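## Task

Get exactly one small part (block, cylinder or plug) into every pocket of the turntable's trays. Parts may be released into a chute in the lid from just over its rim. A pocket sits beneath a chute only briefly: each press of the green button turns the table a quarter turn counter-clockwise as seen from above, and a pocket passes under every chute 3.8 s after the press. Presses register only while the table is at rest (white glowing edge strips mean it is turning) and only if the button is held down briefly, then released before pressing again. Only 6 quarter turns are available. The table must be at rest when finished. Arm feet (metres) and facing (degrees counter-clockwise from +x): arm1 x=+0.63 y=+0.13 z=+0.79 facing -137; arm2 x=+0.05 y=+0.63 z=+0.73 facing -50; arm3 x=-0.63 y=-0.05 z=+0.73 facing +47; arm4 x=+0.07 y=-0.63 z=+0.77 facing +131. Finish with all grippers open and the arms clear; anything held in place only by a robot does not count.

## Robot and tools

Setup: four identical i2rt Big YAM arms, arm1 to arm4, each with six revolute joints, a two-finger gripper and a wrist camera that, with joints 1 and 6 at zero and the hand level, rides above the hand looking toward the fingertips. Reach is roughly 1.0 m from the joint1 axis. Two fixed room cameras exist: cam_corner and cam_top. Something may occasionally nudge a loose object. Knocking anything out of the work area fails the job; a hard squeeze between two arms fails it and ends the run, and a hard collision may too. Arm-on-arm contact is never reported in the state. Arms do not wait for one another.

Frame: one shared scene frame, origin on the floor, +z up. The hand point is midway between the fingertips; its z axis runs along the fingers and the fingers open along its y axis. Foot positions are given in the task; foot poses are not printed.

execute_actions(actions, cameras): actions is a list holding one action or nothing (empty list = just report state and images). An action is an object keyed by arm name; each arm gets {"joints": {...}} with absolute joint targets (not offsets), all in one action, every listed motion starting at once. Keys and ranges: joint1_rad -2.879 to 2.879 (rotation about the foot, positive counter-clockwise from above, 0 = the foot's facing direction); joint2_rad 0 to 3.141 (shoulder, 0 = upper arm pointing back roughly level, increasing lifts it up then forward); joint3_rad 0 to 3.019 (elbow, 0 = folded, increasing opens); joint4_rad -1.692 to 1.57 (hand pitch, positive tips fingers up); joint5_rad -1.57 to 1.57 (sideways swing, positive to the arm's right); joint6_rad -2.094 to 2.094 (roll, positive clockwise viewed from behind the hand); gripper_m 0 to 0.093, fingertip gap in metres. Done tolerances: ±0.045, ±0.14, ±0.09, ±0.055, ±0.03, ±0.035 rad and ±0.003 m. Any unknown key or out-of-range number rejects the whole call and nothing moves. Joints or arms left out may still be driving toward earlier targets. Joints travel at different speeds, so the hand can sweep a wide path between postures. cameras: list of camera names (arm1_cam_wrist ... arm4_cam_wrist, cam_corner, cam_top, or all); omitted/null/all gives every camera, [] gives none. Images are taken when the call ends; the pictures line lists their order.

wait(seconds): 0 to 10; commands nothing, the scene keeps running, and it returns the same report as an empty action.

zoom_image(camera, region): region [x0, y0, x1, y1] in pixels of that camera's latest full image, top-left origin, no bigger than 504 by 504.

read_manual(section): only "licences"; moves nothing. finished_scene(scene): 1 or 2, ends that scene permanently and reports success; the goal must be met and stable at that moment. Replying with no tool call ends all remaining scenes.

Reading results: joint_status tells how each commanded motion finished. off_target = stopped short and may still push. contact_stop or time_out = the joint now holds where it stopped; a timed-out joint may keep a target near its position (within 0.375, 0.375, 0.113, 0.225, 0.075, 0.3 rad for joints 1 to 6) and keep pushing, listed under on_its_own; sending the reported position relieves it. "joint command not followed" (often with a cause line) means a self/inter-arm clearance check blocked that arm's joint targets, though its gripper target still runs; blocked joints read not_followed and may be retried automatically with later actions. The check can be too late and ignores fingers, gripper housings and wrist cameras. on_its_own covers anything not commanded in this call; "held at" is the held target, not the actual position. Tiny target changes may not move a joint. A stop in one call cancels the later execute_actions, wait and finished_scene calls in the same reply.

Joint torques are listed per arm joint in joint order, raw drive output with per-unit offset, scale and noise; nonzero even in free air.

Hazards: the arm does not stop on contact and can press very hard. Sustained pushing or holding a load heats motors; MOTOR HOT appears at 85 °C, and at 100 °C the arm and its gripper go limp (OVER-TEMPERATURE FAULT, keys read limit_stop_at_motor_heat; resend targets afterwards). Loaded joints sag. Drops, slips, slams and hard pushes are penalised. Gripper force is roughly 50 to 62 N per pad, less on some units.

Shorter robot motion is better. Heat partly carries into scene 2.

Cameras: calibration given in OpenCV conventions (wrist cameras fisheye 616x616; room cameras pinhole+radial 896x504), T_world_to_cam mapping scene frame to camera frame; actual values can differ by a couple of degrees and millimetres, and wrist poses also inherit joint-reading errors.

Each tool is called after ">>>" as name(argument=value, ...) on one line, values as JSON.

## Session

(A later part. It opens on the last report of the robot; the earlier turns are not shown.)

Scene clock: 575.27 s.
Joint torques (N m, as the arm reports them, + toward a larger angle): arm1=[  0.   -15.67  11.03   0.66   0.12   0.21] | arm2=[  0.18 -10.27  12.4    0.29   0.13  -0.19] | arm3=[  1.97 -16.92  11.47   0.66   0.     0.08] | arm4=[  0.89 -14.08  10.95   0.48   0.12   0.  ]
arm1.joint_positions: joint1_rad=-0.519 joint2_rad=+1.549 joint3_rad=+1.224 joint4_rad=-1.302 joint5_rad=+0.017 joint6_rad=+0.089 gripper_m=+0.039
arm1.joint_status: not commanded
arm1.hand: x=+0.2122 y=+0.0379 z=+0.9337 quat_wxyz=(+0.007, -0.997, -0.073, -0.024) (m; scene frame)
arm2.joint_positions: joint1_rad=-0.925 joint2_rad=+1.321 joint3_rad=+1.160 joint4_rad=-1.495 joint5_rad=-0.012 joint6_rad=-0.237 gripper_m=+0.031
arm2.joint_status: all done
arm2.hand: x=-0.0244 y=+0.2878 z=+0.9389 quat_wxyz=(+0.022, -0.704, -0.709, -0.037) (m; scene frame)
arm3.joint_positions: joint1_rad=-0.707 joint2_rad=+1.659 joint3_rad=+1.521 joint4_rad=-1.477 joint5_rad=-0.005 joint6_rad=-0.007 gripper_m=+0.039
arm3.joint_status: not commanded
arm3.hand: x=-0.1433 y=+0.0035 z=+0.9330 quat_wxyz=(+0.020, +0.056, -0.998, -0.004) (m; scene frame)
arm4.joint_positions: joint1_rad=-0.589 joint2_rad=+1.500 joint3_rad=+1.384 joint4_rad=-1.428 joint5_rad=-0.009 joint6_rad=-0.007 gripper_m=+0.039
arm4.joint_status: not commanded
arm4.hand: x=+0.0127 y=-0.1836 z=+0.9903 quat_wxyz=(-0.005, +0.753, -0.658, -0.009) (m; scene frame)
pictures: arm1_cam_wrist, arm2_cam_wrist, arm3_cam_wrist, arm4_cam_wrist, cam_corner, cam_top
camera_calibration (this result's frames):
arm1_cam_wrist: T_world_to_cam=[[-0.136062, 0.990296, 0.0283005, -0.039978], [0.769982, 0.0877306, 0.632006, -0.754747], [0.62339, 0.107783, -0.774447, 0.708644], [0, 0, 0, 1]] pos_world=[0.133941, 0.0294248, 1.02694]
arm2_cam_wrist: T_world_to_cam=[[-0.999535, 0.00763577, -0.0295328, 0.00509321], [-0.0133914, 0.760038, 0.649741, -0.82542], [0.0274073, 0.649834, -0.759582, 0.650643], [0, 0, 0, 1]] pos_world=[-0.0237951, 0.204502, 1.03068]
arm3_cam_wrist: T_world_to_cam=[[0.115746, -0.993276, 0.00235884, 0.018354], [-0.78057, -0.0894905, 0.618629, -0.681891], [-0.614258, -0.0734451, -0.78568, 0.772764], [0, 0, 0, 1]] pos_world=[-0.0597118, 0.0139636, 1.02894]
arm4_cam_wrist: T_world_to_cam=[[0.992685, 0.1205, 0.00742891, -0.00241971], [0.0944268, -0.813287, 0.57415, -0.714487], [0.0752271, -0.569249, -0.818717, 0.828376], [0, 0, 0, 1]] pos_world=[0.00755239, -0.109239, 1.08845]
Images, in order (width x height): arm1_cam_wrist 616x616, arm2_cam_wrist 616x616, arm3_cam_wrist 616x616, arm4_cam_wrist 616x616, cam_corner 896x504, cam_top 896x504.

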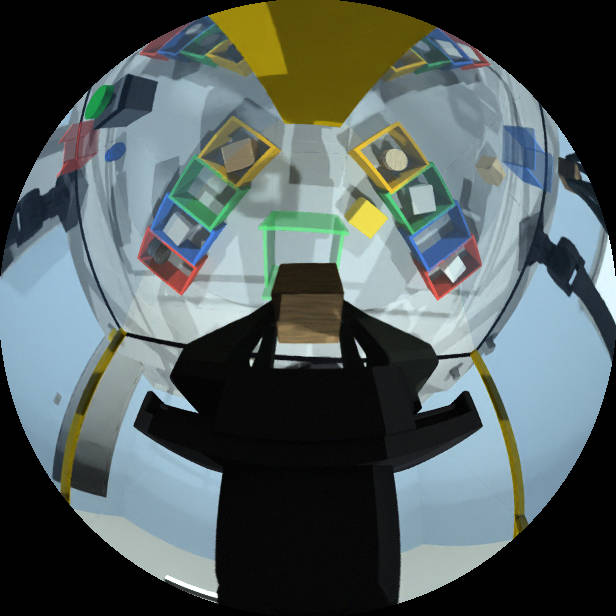

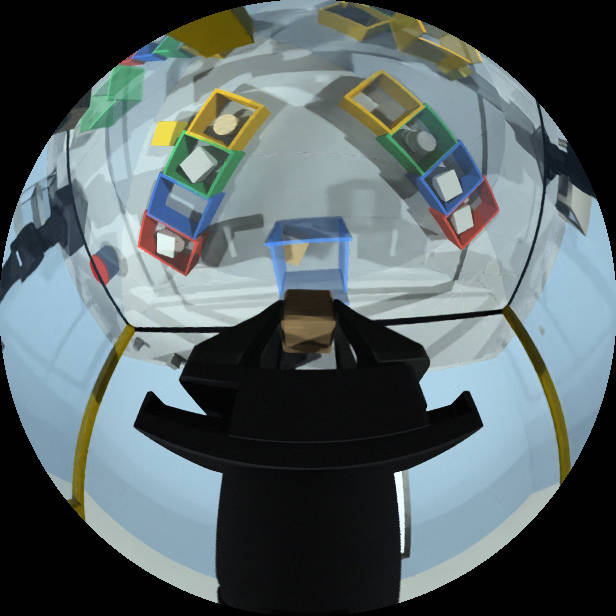

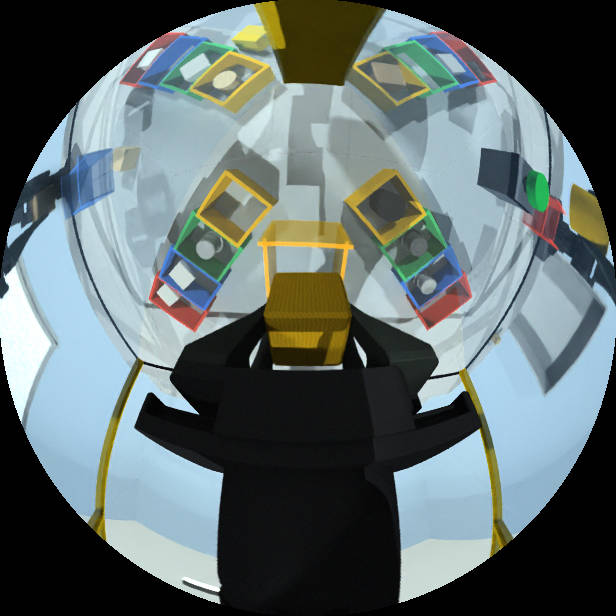

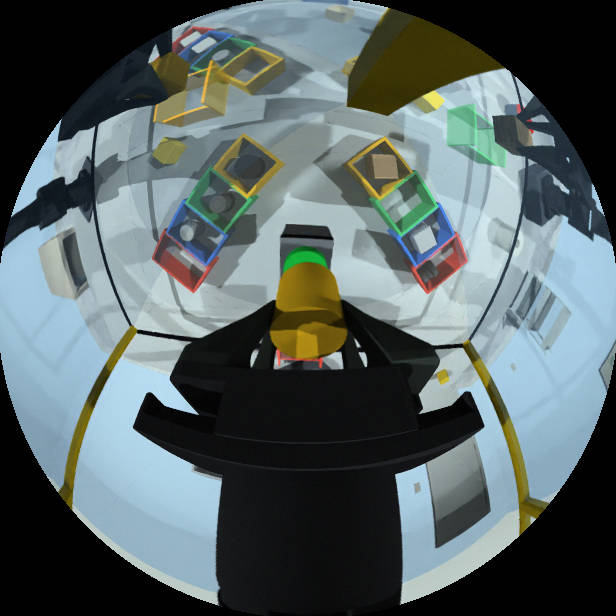

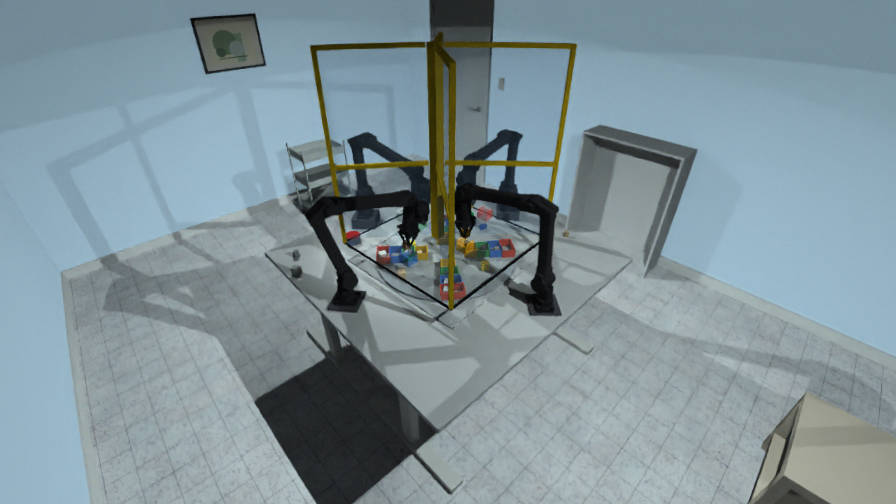

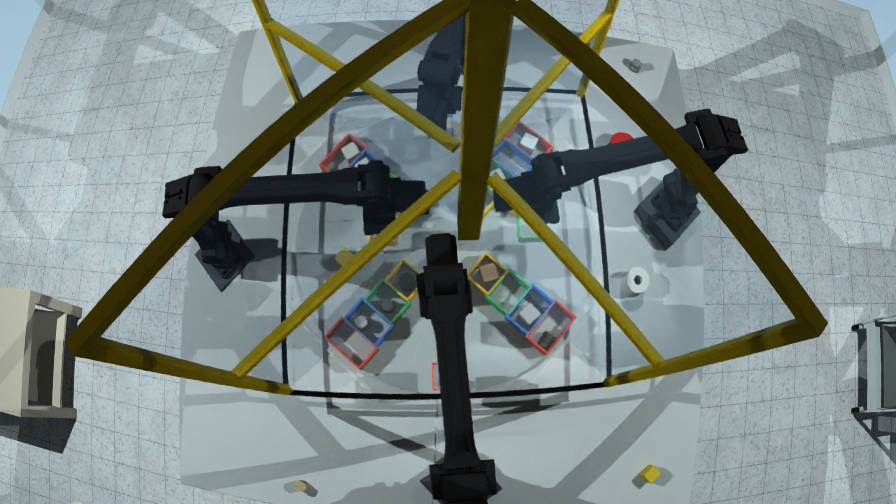

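>>> execute_actions(actions=[{"arm4":{"joints":{"joint2_rad":1.65}}}], cameras=[])

>>> wait(seconds=0.2)

>>> execute_actions(actions=[{"arm4":{"joints":{"joint2_rad":1.48}},"arm3":{"joints":{"joint4_rad":-1.52}}}], cameras=[])

>>> execute_actions(actions=[{"arm4":{"joints":{"joint1_rad":-0.57,"joint2_rad":1.179,"joint3_rad":0.94,"joint4_rad":-1.33}}}], cameras=[])

>>> wait(seconds=0.5)

>>> execute_actions(actions=[{"arm1":{"joints":{"gripper_m":0.07}},"arm2":{"joints":{"gripper_m":0.07}},"arm3":{"joints":{"gripper_m":0.07}},"arm4":{"joints":{"gripper_m":0.07}}}], cameras=[])

>>> execute_actions(actions=[{"arm1":{"joints":{"joint2_rad":0.99,"joint3_rad":1.15,"joint4_rad":-1.6}},"arm2":{"joints":{"joint2_rad":0.99,"joint3_rad":1.15,"joint4_rad":-1.6}},"arm3":{"joints":{"joint2_rad":0.99,"joint3_rad":1.15,"joint4_rad":-1.6}},"arm4":{"joints":{"joint2_rad":0.99,"joint3_rad":1.15,"joint4_rad":-1.6}}}], cameras=[])

>>> wait(seconds=3)

Scene clock: 588.07 s.
Joint torques (N m, as the arm reports them, + toward a larger angle): arm1=[  0.12 -15.69  11.02   0.65   0.12   0.21] | arm2=[ -0.1  -10.12  12.47   0.21   0.13  -0.2 ] | arm3=[  2.37 -17.01  11.55   0.76   0.01   0.08] | arm4=[  1.09 -11.17  10.24   0.49   0.31   0.  ]
arm1.joint_positions: joint1_rad=-0.519 joint2_rad=+1.549 joint3_rad=+1.224 joint4_rad=-1.302 joint5_rad=+0.017 joint6_rad=+0.089 gripper_m=+0.039
arm1.joint_status: not commanded
arm1.hand: x=+0.2122 y=+0.0379 z=+0.9337 quat_wxyz=(+0.007, -0.997, -0.073, -0.024) (m; scene frame)
arm2.joint_positions: joint1_rad=-0.925 joint2_rad=+1.321 joint3_rad=+1.160 joint4_rad=-1.495 joint5_rad=-0.012 joint6_rad=-0.237 gripper_m=+0.031
arm2.joint_status: not commanded
arm2.hand: x=-0.0244 y=+0.2878 z=+0.9389 quat_wxyz=(+0.022, -0.704, -0.709, -0.037) (m; scene frame)
arm3.joint_positions: joint1_rad=-0.707 joint2_rad=+1.659 joint3_rad=+1.521 joint4_rad=-1.477 joint5_rad=-0.005 joint6_rad=-0.007 gripper_m=+0.039
arm3.joint_status: not commanded
arm3.hand: x=-0.1433 y=+0.0035 z=+0.9330 quat_wxyz=(+0.020, +0.056, -0.998, -0.004) (m; scene frame)
arm4.joint_positions: joint1_rad=-0.596 joint2_rad=+1.619 joint3_rad=+1.388 joint4_rad=-1.435 joint5_rad=-0.013 joint6_rad=-0.007 gripper_m=+0.038
arm4.joint_status: all done
arm4.hand: x=+0.0142 y=-0.1760 z=+0.9404 quat_wxyz=(+0.037, +0.749, -0.660, +0.035) (m; scene frame)
pictures: none
No camera images: the call's "cameras" was empty. Leave "cameras" out to get every camera's image.

Scene clock: 588.27 s.
Joint torques (N m, as the arm reports them, + toward a larger angle): arm1=[  0.02 -15.69  11.04   0.66   0.12   0.22] | arm2=[ -0.03 -10.1   12.47   0.25   0.12  -0.2 ] | arm3=[  2.1  -16.85  11.48   0.81   0.01   0.07] | arm4=[  1.46 -11.2   10.2    0.51   0.3   -0.03]
arm1.joint_positions: joint1_rad=-0.519 joint2_rad=+1.549 joint3_rad=+1.224 joint4_rad=-1.302 joint5_rad=+0.017 joint6_rad=+0.089 gripper_m=+0.039
arm1.joint_status: not commanded
arm1.hand: x=+0.2122 y=+0.0379 z=+0.9337 quat_wxyz=(+0.007, -0.997, -0.073, -0.024) (m; scene frame)
arm2.joint_positions: joint1_rad=-0.925 joint2_rad=+1.321 joint3_rad=+1.160 joint4_rad=-1.495 joint5_rad=-0.012 joint6_rad=-0.237 gripper_m=+0.031
arm2.joint_status: not commanded
arm2.hand: x=-0.0244 y=+0.2878 z=+0.9389 quat_wxyz=(+0.022, -0.704, -0.709, -0.037) (m; scene frame)
arm3.joint_positions: joint1_rad=-0.707 joint2_rad=+1.659 joint3_rad=+1.521 joint4_rad=-1.477 joint5_rad=-0.005 joint6_rad=-0.007 gripper_m=+0.039
arm3.joint_status: not commanded
arm3.hand: x=-0.1433 y=+0.0035 z=+0.9330 quat_wxyz=(+0.020, +0.056, -0.998, -0.004) (m; scene frame)
arm4.joint_positions: joint1_rad=-0.596 joint2_rad=+1.619 joint3_rad=+1.388 joint4_rad=-1.435 joint5_rad=-0.013 joint6_rad=-0.007 gripper_m=+0.038
arm4.joint_status: all done
arm4.hand: x=+0.0142 y=-0.1760 z=+0.9404 quat_wxyz=(+0.037, +0.749, -0.660, +0.035) (m; scene frame)
wait: 0.20 s; no rest
pictures: arm1_cam_wrist, arm2_cam_wrist, arm3_cam_wrist, arm4_cam_wrist, cam_corner, cam_top
camera_calibration (this result's frames):
arm1_cam_wrist: T_world_to_cam=[[-0.136062, 0.990296, 0.0283005, -0.039978], [0.769982, 0.0877306, 0.632006, -0.754747], [0.62339, 0.107783, -0.774447, 0.708644], [0, 0, 0, 1]] pos_world=[0.133941, 0.0294248, 1.02694]
arm2_cam_wrist: T_world_to_cam=[[-0.999535, 0.00763577, -0.0295328, 0.00509321], [-0.0133914, 0.760038, 0.649741, -0.82542], [0.0274073, 0.649834, -0.759582, 0.650643], [0, 0, 0, 1]] pos_world=[-0.0237951, 0.204502, 1.03068]
arm3_cam_wrist: T_world_to_cam=[[0.115746, -0.993276, 0.00235884, 0.018354], [-0.78057, -0.0894905, 0.618629, -0.681891], [-0.614258, -0.0734451, -0.78568, 0.772764], [0, 0, 0, 1]] pos_world=[-0.0597118, 0.0139636, 1.02894]
arm4_cam_wrist: T_world_to_cam=[[0.993471, 0.114013, 0.0039272, -0.00234089], [0.08207, -0.738194, 0.669577, -0.756126], [0.0792396, -0.664884, -0.742732, 0.703391], [0, 0, 0, 1]] pos_world=[0.00864449, -0.090228, 1.02873]
Images, in order (width x height): arm1_cam_wrist 616x616, arm2_cam_wrist 616x616, arm3_cam_wrist 616x616, arm4_cam_wrist 616x616, cam_corner 896x504, cam_top 896x504.

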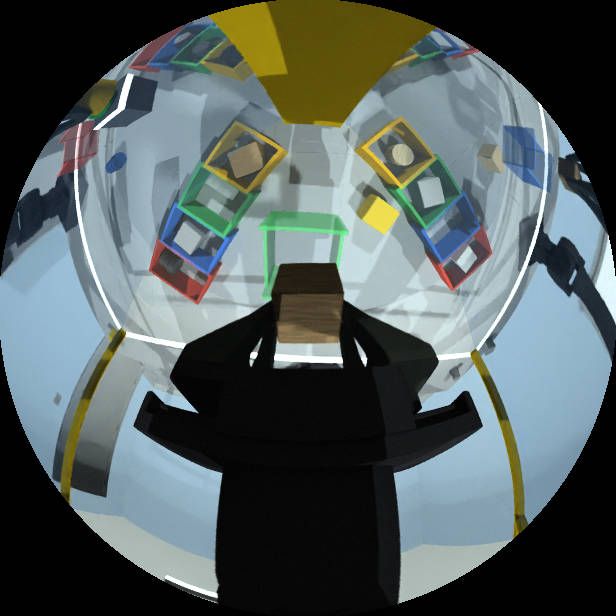

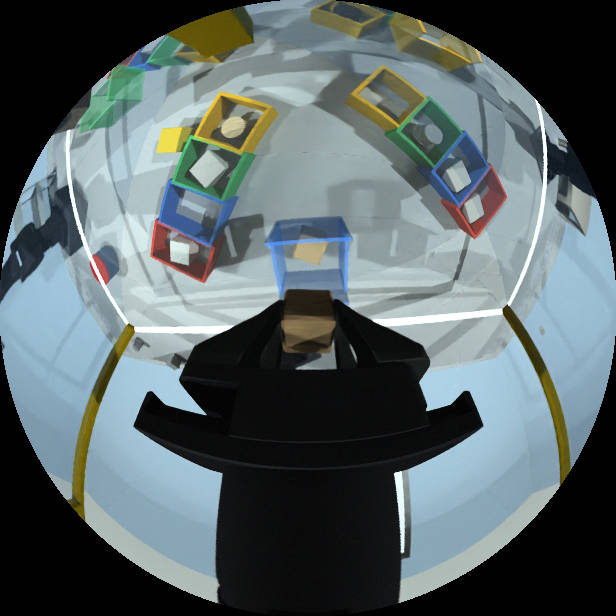

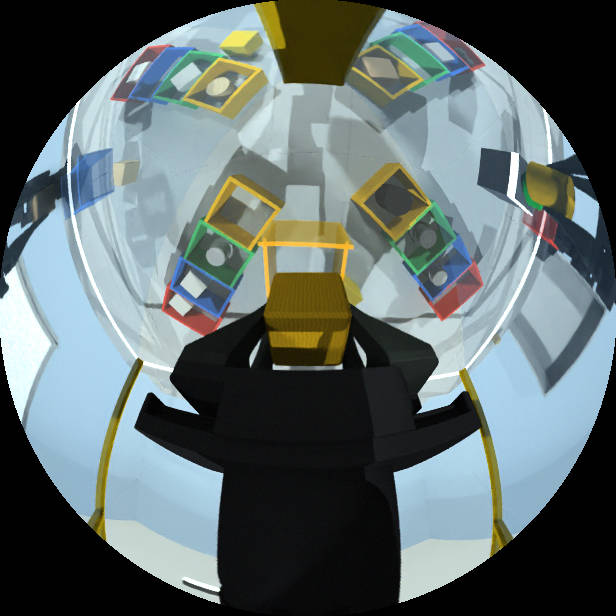

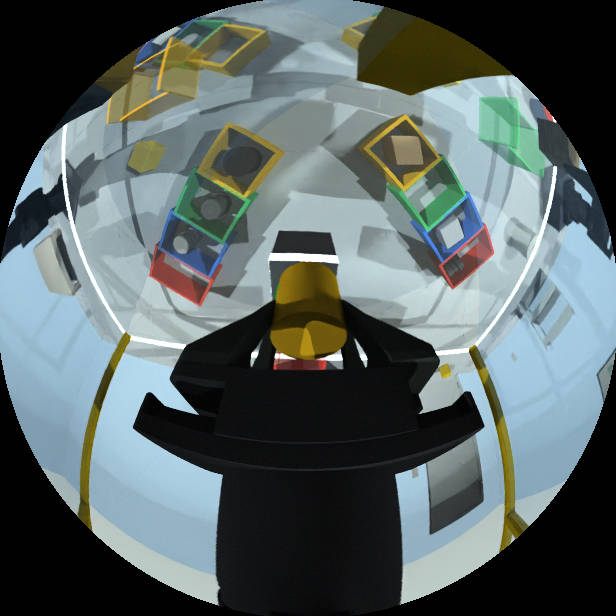

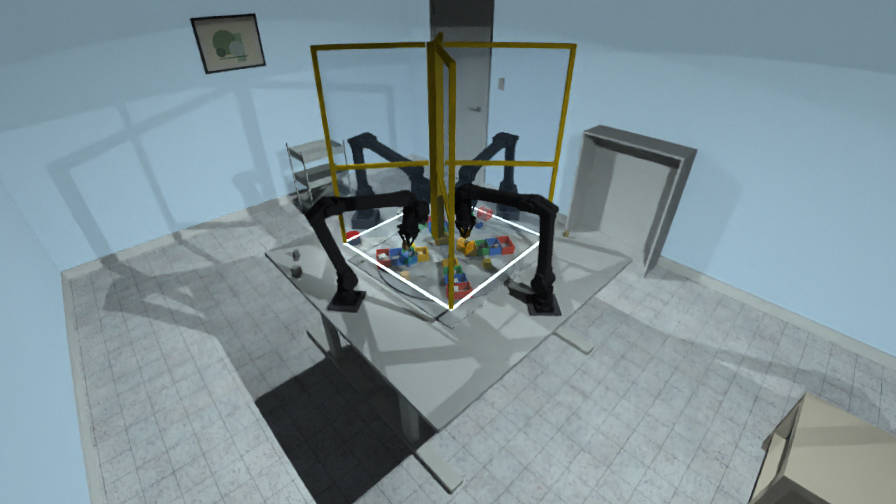

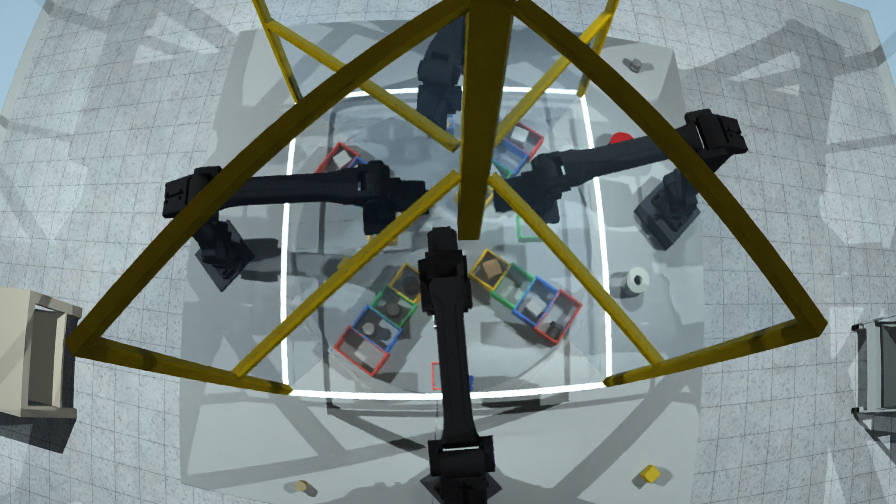

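Scene clock: 589.30 s.
Joint torques (N m, as the arm reports them, + toward a larger angle): arm1=[  0.   -15.59  11.04   0.69   0.12   0.22] | arm2=[ -0.09 -10.14  12.43   0.25   0.15  -0.19] | arm3=[  2.11 -16.68  11.51  -0.25   0.01   0.07] | arm4=[  0.89 -11.66  10.72   0.71   0.26  -0.03]
arm1.joint_positions: joint1_rad=-0.519 joint2_rad=+1.549 joint3_rad=+1.224 joint4_rad=-1.302 joint5_rad=+0.017 joint6_rad=+0.089 gripper_m=+0.039
arm1.joint_status: not commanded
arm1.hand: x=+0.2122 y=+0.0379 z=+0.9337 quat_wxyz=(+0.007, -0.997, -0.073, -0.024) (m; scene frame)
arm2.joint_positions: joint1_rad=-0.925 joint2_rad=+1.321 joint3_rad=+1.160 joint4_rad=-1.495 joint5_rad=-0.012 joint6_rad=-0.237 gripper_m=+0.031
arm2.joint_status: not commanded
arm2.hand: x=-0.0244 y=+0.2878 z=+0.9389 quat_wxyz=(+0.022, -0.704, -0.709, -0.037) (m; scene frame)
arm3.joint_positions: joint1_rad=-0.707 joint2_rad=+1.659 joint3_rad=+1.521 joint4_rad=-1.507 joint5_rad=-0.005 joint6_rad=-0.007 gripper_m=+0.039
arm3.joint_status: all done
arm3.hand: x=-0.1506 y=+0.0028 z=+0.9334 quat_wxyz=(+0.035, +0.056, -0.998, -0.003) (m; scene frame)
arm4.joint_positions: joint1_rad=-0.596 joint2_rad=+1.476 joint3_rad=+1.388 joint4_rad=-1.432 joint5_rad=-0.012 joint6_rad=-0.007 gripper_m=+0.038
arm4.joint_status: all done
arm4.hand: x=+0.0153 y=-0.1855 z=+1.0020 quat_wxyz=(-0.012, +0.750, -0.661, -0.019) (m; scene frame)
pictures: none
No camera images: the call's "cameras" was empty. Leave "cameras" out to get every camera's image.

Scene clock: 590.57 s.
Joint torques (N m, as the arm reports them, + toward a larger angle): arm1=[  0.08 -15.67  11.03   0.65   0.11   0.22] | arm2=[ -0.02 -10.1   12.44   0.27   0.14  -0.2 ] | arm3=[  2.28 -16.57  11.47  -0.3    0.     0.07] | arm4=[ 1.12 -7.62  8.07  0.54  0.23  0.  ]
arm1.joint_positions: joint1_rad=-0.519 joint2_rad=+1.549 joint3_rad=+1.224 joint4_rad=-1.302 joint5_rad=+0.017 joint6_rad=+0.089 gripper_m=+0.039
arm1.joint_status: not commanded
arm1.hand: x=+0.2122 y=+0.0379 z=+0.9337 quat_wxyz=(+0.007, -0.997, -0.073, -0.024) (m; scene frame)
arm2.joint_positions: joint1_rad=-0.925 joint2_rad=+1.321 joint3_rad=+1.160 joint4_rad=-1.495 joint5_rad=-0.012 joint6_rad=-0.237 gripper_m=+0.031
arm2.joint_status: not commanded
arm2.hand: x=-0.0244 y=+0.2878 z=+0.9389 quat_wxyz=(+0.022, -0.704, -0.709, -0.037) (m; scene frame)
arm3.joint_positions: joint1_rad=-0.707 joint2_rad=+1.659 joint3_rad=+1.521 joint4_rad=-1.507 joint5_rad=-0.005 joint6_rad=-0.007 gripper_m=+0.039
arm3.joint_status: not commanded
arm3.hand: x=-0.1506 y=+0.0028 z=+0.9334 quat_wxyz=(+0.035, +0.056, -0.998, -0.003) (m; scene frame)
arm4.joint_positions: joint1_rad=-0.574 joint2_rad=+1.182 joint3_rad=+0.933 joint4_rad=-1.341 joint5_rad=-0.011 joint6_rad=-0.007 gripper_m=+0.038
arm4.joint_status: all done
arm4.hand: x=+0.0259 y=-0.3257 z=+0.9349 quat_wxyz=(+0.011, +0.758, -0.653, +0.008) (m; scene frame)
pictures: none
No camera images: the call's "cameras" was empty. Leave "cameras" out to get every camera's image.

Scene clock: 591.07 s.
Joint torques (N m, as the arm reports them, + toward a larger angle): arm1=[ -0.02 -15.61  11.04   0.66   0.11   0.22] | arm2=[  0.07 -10.09  12.46   0.25   0.12  -0.2 ] | arm3=[  1.67 -16.7   11.4   -0.07   0.     0.08] | arm4=[ 0.99 -7.62  7.94  0.48  0.28 -0.02]
arm1.joint_positions: joint1_rad=-0.519 joint2_rad=+1.549 joint3_rad=+1.224 joint4_rad=-1.302 joint5_rad=+0.017 joint6_rad=+0.089 gripper_m=+0.039
arm1.joint_status: not commanded
arm1.hand: x=+0.2122 y=+0.0379 z=+0.9337 quat_wxyz=(+0.007, -0.997, -0.073, -0.024) (m; scene frame)
arm2.joint_positions: joint1_rad=-0.925 joint2_rad=+1.321 joint3_rad=+1.160 joint4_rad=-1.495 joint5_rad=-0.012 joint6_rad=-0.237 gripper_m=+0.031
arm2.joint_status: not commanded
arm2.hand: x=-0.0244 y=+0.2878 z=+0.9389 quat_wxyz=(+0.022, -0.704, -0.709, -0.037) (m; scene frame)
arm3.joint_positions: joint1_rad=-0.707 joint2_rad=+1.659 joint3_rad=+1.521 joint4_rad=-1.507 joint5_rad=-0.005 joint6_rad=-0.007 gripper_m=+0.039
arm3.joint_status: not commanded
arm3.hand: x=-0.1506 y=+0.0028 z=+0.9334 quat_wxyz=(+0.035, +0.056, -0.998, -0.003) (m; scene frame)
arm4.joint_positions: joint1_rad=-0.574 joint2_rad=+1.182 joint3_rad=+0.933 joint4_rad=-1.341 joint5_rad=-0.011 joint6_rad=-0.007 gripper_m=+0.038
arm4.joint_status: all done
arm4.hand: x=+0.0259 y=-0.3257 z=+0.9349 quat_wxyz=(+0.011, +0.758, -0.653, +0.008) (m; scene frame)
wait: 0.50 s; at rest by 0.27 s
pictures: arm1_cam_wrist, arm2_cam_wrist, arm3_cam_wrist, arm4_cam_wrist, cam_corner, cam_top
camera_calibration (this result's frames):
arm1_cam_wrist: T_world_to_cam=[[-0.136062, 0.990296, 0.0283005, -0.039978], [0.769982, 0.0877306, 0.632006, -0.754747], [0.62339, 0.107783, -0.774447, 0.708644], [0, 0, 0, 1]] pos_world=[0.133941, 0.0294248, 1.02694]
arm2_cam_wrist: T_world_to_cam=[[-0.999535, 0.00763577, -0.0295328, 0.00509321], [-0.0133914, 0.760038, 0.649741, -0.82542], [0.0274073, 0.649834, -0.759582, 0.650643], [0, 0, 0, 1]] pos_world=[-0.0237951, 0.204502, 1.03068]
arm3_cam_wrist: T_world_to_cam=[[0.115959, -0.993252, 0.00204951, 0.018747], [-0.76191, -0.0876267, 0.641728, -0.706636], [-0.637218, -0.075976, -0.766929, 0.747611], [0, 0, 0, 1]] pos_world=[-0.0641755, 0.0135008, 1.0268]
arm4_cam_wrist: T_world_to_cam=[[0.990735, 0.135709, 0.00528207, 0.00905393], [0.104158, -0.78421, 0.611691, -0.825416], [0.087154, -0.605474, -0.791079, 0.663149], [0, 0, 0, 1]] pos_world=[0.0192076, -0.247009, 1.02945]
Images, in order (width x height): arm1_cam_wrist 616x616, arm2_cam_wrist 616x616, arm3_cam_wrist 616x616, arm4_cam_wrist 616x616, cam_corner 896x504, cam_top 896x504.

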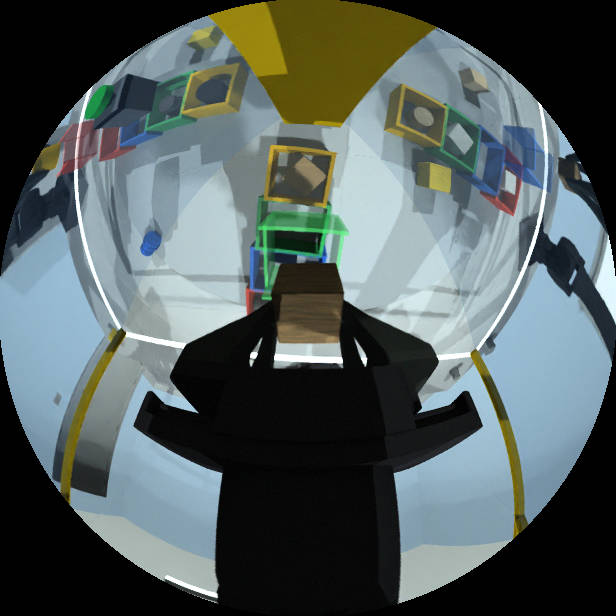

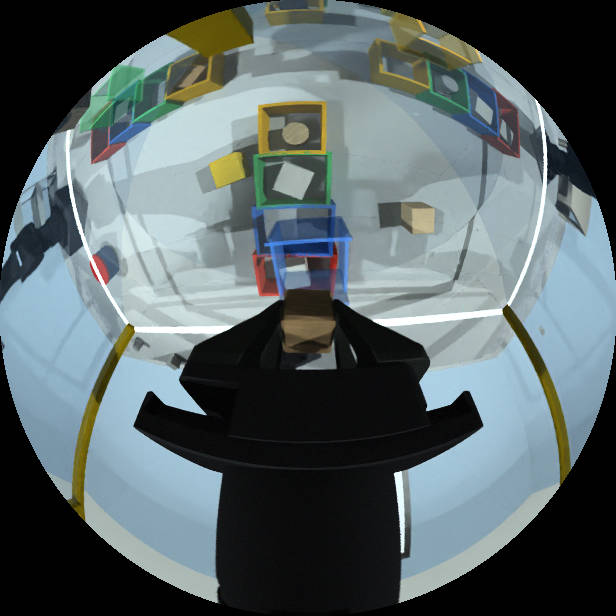

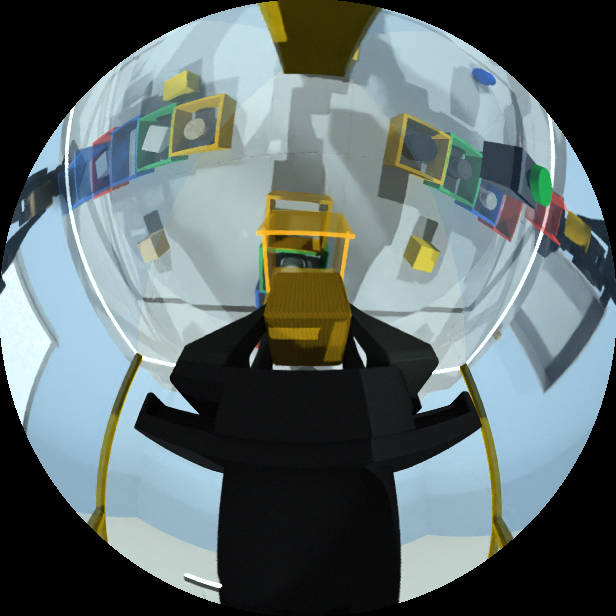

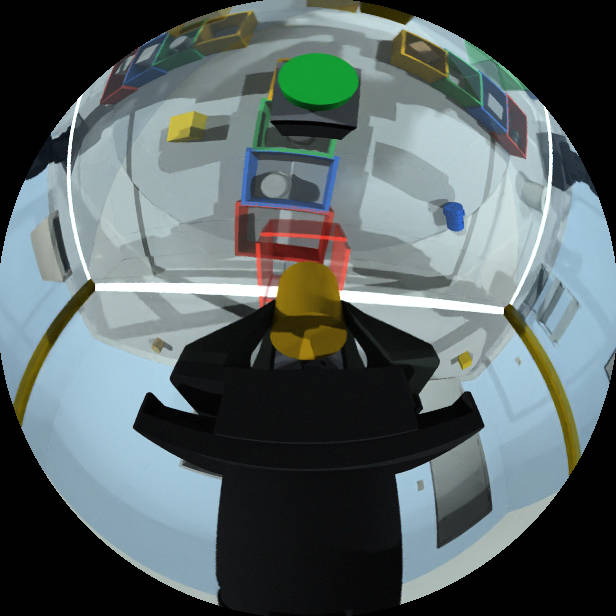

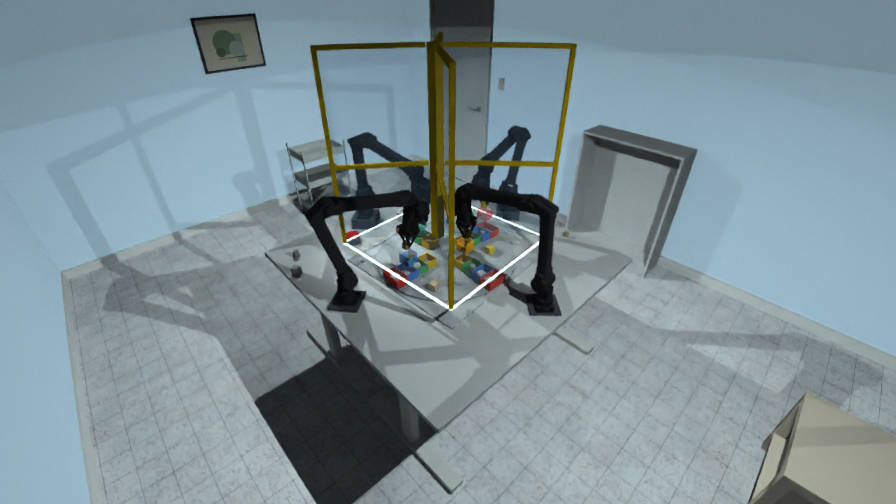

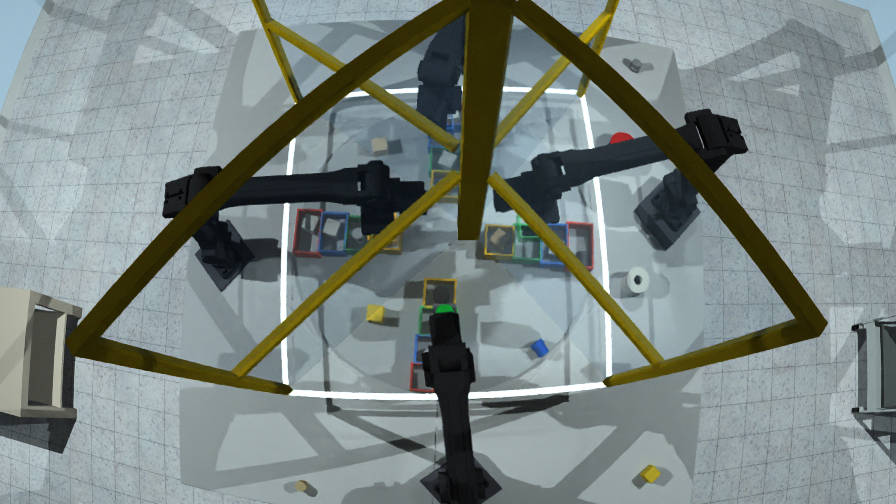

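Scene clock: 591.70 s.
Joint torques (N m, as the arm reports them, + toward a larger angle): arm1=[ -0.04 -15.67  11.02   0.65   0.12   0.22] | arm2=[ 0.02 -9.91 12.46  0.2   0.12 -0.19] | arm3=[  2.27 -16.48  11.19  -0.15   0.01   0.06] | arm4=[ 1.05 -7.51  7.91  0.56  0.24 -0.01]
arm1.joint_positions: joint1_rad=-0.519 joint2_rad=+1.549 joint3_rad=+1.224 joint4_rad=-1.302 joint5_rad=+0.017 joint6_rad=+0.089 gripper_m=+0.070
arm1.joint_status: all done
arm1.hand: x=+0.2122 y=+0.0379 z=+0.9337 quat_wxyz=(+0.007, -0.997, -0.073, -0.024) (m; scene frame)
arm2.joint_positions: joint1_rad=-0.925 joint2_rad=+1.321 joint3_rad=+1.160 joint4_rad=-1.495 joint5_rad=-0.012 joint6_rad=-0.237 gripper_m=+0.070
arm2.joint_status: all done
arm2.hand: x=-0.0244 y=+0.2878 z=+0.9389 quat_wxyz=(+0.022, -0.704, -0.709, -0.037) (m; scene frame)
arm3.joint_positions: joint1_rad=-0.707 joint2_rad=+1.659 joint3_rad=+1.521 joint4_rad=-1.507 joint5_rad=-0.005 joint6_rad=-0.007 gripper_m=+0.070
arm3.joint_status: all done
arm3.hand: x=-0.1506 y=+0.0028 z=+0.9334 quat_wxyz=(+0.035, +0.056, -0.998, -0.003) (m; scene frame)
arm4.joint_positions: joint1_rad=-0.574 joint2_rad=+1.182 joint3_rad=+0.933 joint4_rad=-1.341 joint5_rad=-0.011 joint6_rad=-0.007 gripper_m=+0.070
arm4.joint_status: all done
arm4.hand: x=+0.0259 y=-0.3257 z=+0.9349 quat_wxyz=(+0.011, +0.758, -0.653, +0.008) (m; scene frame)
pictures: none
No camera images: the call's "cameras" was empty. Leave "cameras" out to get every camera's image.

Scene clock: 593.20 s.
Joint torques (N m, as the arm reports them, + toward a larger angle): arm1=[-0.11 -4.01 10.72  0.04  0.12  0.21] | arm2=[ 0.3  -3.92  9.7   0.24  0.14 -0.18] | arm3=[ 1.82 -4.33  7.64  0.46 -0.03  0.06] | arm4=[ 1.02 -4.79 10.15 -0.21  0.25  0.  ]
arm1.joint_positions: joint1_rad=-0.519 joint2_rad=+0.985 joint3_rad=+1.134 joint4_rad=-1.590 joint5_rad=+0.017 joint6_rad=+0.089 gripper_m=+0.070
arm1.joint_status: all done
arm1.hand: x=+0.3597 y=+0.0747 z=+1.0861 quat_wxyz=(-0.008, -0.995, -0.072, +0.069) (m; scene frame)
arm2.joint_positions: joint1_rad=-0.925 joint2_rad=+0.975 joint3_rad=+1.151 joint4_rad=-1.596 joint5_rad=-0.012 joint6_rad=-0.237 gripper_m=+0.070
arm2.joint_status: all done
arm2.hand: x=-0.0071 y=+0.3576 z=+1.0366 quat_wxyz=(-0.040, -0.702, -0.709, +0.064) (m; scene frame)
arm3.joint_positions: joint1_rad=-0.707 joint2_rad=+0.985 joint3_rad=+1.153 joint4_rad=-1.591 joint5_rad=-0.005 joint6_rad=-0.007 gripper_m=+0.070
arm3.joint_status: all done
arm3.hand: x=-0.3511 y=-0.0190 z=+1.0324 quat_wxyz=(-0.075, +0.056, -0.996, -0.009) (m; scene frame)
arm4.joint_positions: joint1_rad=-0.574 joint2_rad=+0.988 joint3_rad=+1.117 joint4_rad=-1.588 joint5_rad=-0.011 joint6_rad=-0.007 gripper_m=+0.070
arm4.joint_status: all done
arm4.hand: x=+0.0295 y=-0.3548 z=+1.0574 quat_wxyz=(-0.032, +0.757, -0.651, -0.042) (m; scene frame)
pictures: none
No camera images: the call's "cameras" was empty. Leave "cameras" out to get every camera's image.

Scene clock: 596.20 s.
Joint torques (N m, as the arm reports them, + toward a larger angle): arm1=[-0.02 -3.84 10.71  0.06  0.12  0.21] | arm2=[ 0.14 -3.99  9.73  0.29  0.13 -0.19] | arm3=[ 1.91 -4.07  7.86  0.39  0.02  0.06] | arm4=[ 1.32 -4.49 10.2  -0.22  0.24 -0.01]
arm1.joint_positions: joint1_rad=-0.519 joint2_rad=+0.985 joint3_rad=+1.134 joint4_rad=-1.590 joint5_rad=+0.017 joint6_rad=+0.089 gripper_m=+0.070
arm1.joint_status: all done
arm1.hand: x=+0.3597 y=+0.0747 z=+1.0861 quat_wxyz=(-0.008, -0.995, -0.072, +0.069) (m; scene frame)
arm2.joint_positions: joint1_rad=-0.925 joint2_rad=+0.975 joint3_rad=+1.151 joint4_rad=-1.596 joint5_rad=-0.012 joint6_rad=-0.237 gripper_m=+0.070
arm2.joint_status: all done
arm2.hand: x=-0.0071 y=+0.3576 z=+1.0366 quat_wxyz=(-0.040, -0.702, -0.709, +0.064) (m; scene frame)
arm3.joint_positions: joint1_rad=-0.707 joint2_rad=+0.985 joint3_rad=+1.153 joint4_rad=-1.591 joint5_rad=-0.005 joint6_rad=-0.007 gripper_m=+0.070
arm3.joint_status: all done
arm3.hand: x=-0.3511 y=-0.0190 z=+1.0324 quat_wxyz=(-0.075, +0.056, -0.996, -0.009) (m; scene frame)
arm4.joint_positions: joint1_rad=-0.574 joint2_rad=+0.988 joint3_rad=+1.117 joint4_rad=-1.588 joint5_rad=-0.011 joint6_rad=-0.007 gripper_m=+0.070
arm4.joint_status: all done
arm4.hand: x=+0.0295 y=-0.3548 z=+1.0574 quat_wxyz=(-0.032, +0.757, -0.651, -0.042) (m; scene frame)
wait: 3.00 s; at rest by 0.27 s
pictures: arm1_cam_wrist, arm2_cam_wrist, arm3_cam_wrist, arm4_cam_wrist, cam_corner, cam_top
camera_calibration (this result's frames):
arm1_cam_wrist: T_world_to_cam=[[-0.130745, 0.991371, 0.00943955, -0.0422156], [0.871365, 0.110366, 0.478062, -0.838835], [0.472895, 0.0707295, -0.878276, 0.900398], [0, 0, 0, 1]] pos_world=[0.299619, 0.0707458, 1.19221]
arm2_cam_wrist: T_world_to_cam=[[-0.999734, 0.00430189, 0.0226465, -0.0281565], [0.0142397, 0.887822, 0.459967, -0.790414], [-0.0181273, 0.460168, -0.887647, 0.879229], [0, 0, 0, 1]] pos_world=[-0.000955708, 0.297275, 1.14465]
arm3_cam_wrist: T_world_to_cam=[[0.114169, -0.993453, 0.00417887, 0.0173352], [-0.883292, -0.099582, 0.458125, -0.778165], [-0.454709, -0.0559947, -0.888878, 0.8845], [0, 0, 0, 1]] pos_world=[-0.287136, -0.0107422, 1.14264]
arm4_cam_wrist: T_world_to_cam=[[0.990745, 0.13566, 0.00458368, 0.00953225], [0.115027, -0.857031, 0.502262, -0.833914], [0.0720651, -0.497086, -0.864704, 0.858916], [0, 0, 0, 1]] pos_world=[0.0245808, -0.289028, 1.16151]
Images, in order (width x height): arm1_cam_wrist 616x616, arm2_cam_wrist 616x616, arm3_cam_wrist 616x616, arm4_cam_wrist 616x616, cam_corner 896x504, cam_top 896x504.

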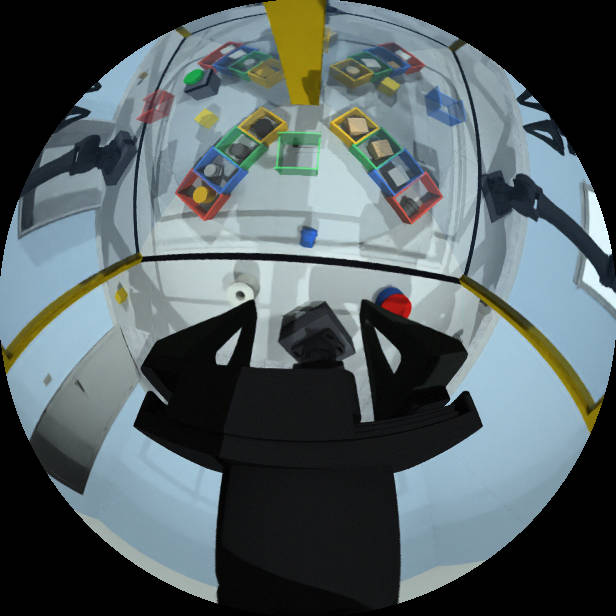

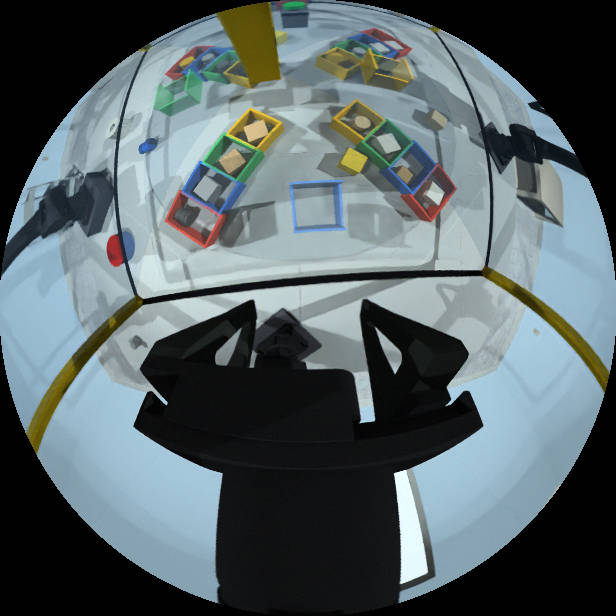

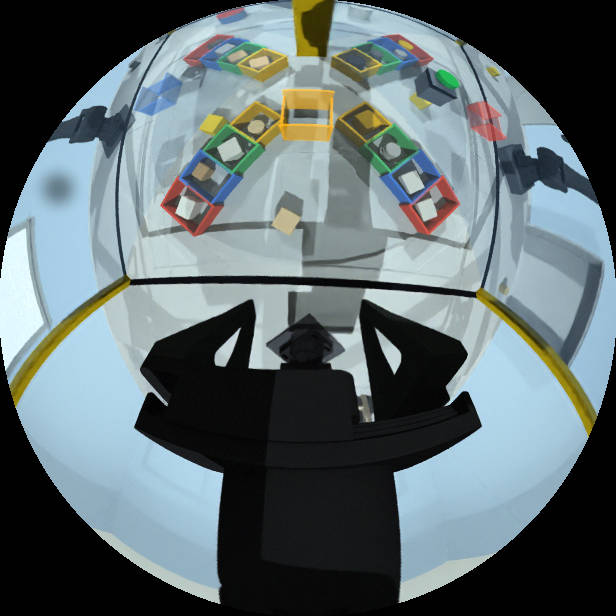

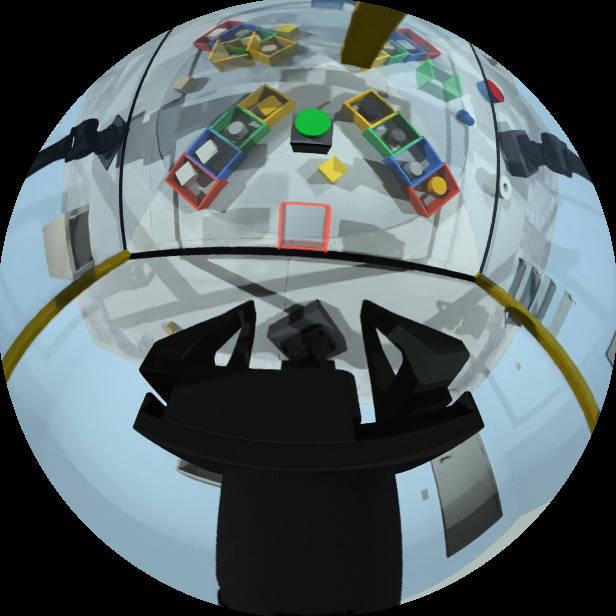

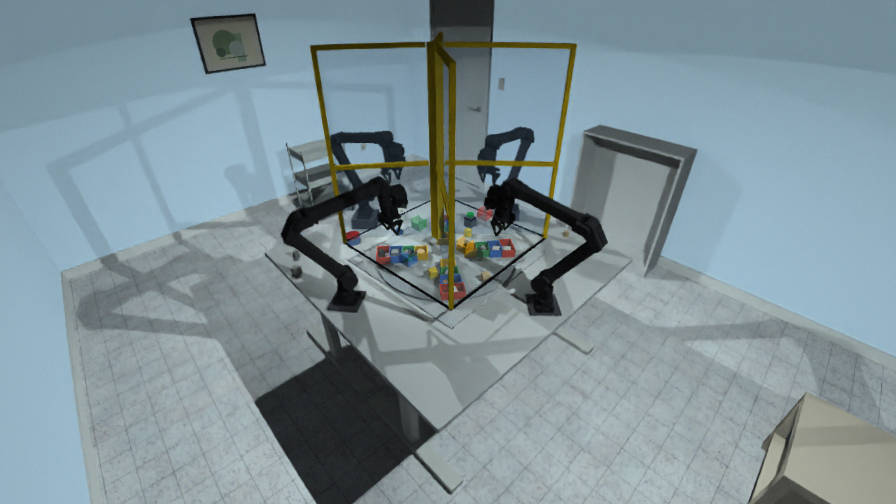

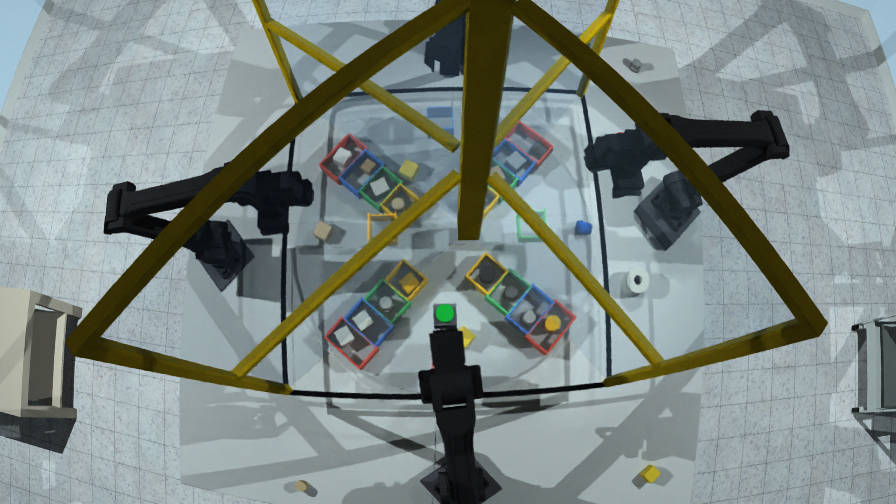

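>>> finished_scene(scene=1)

The scene is finished: the task was done.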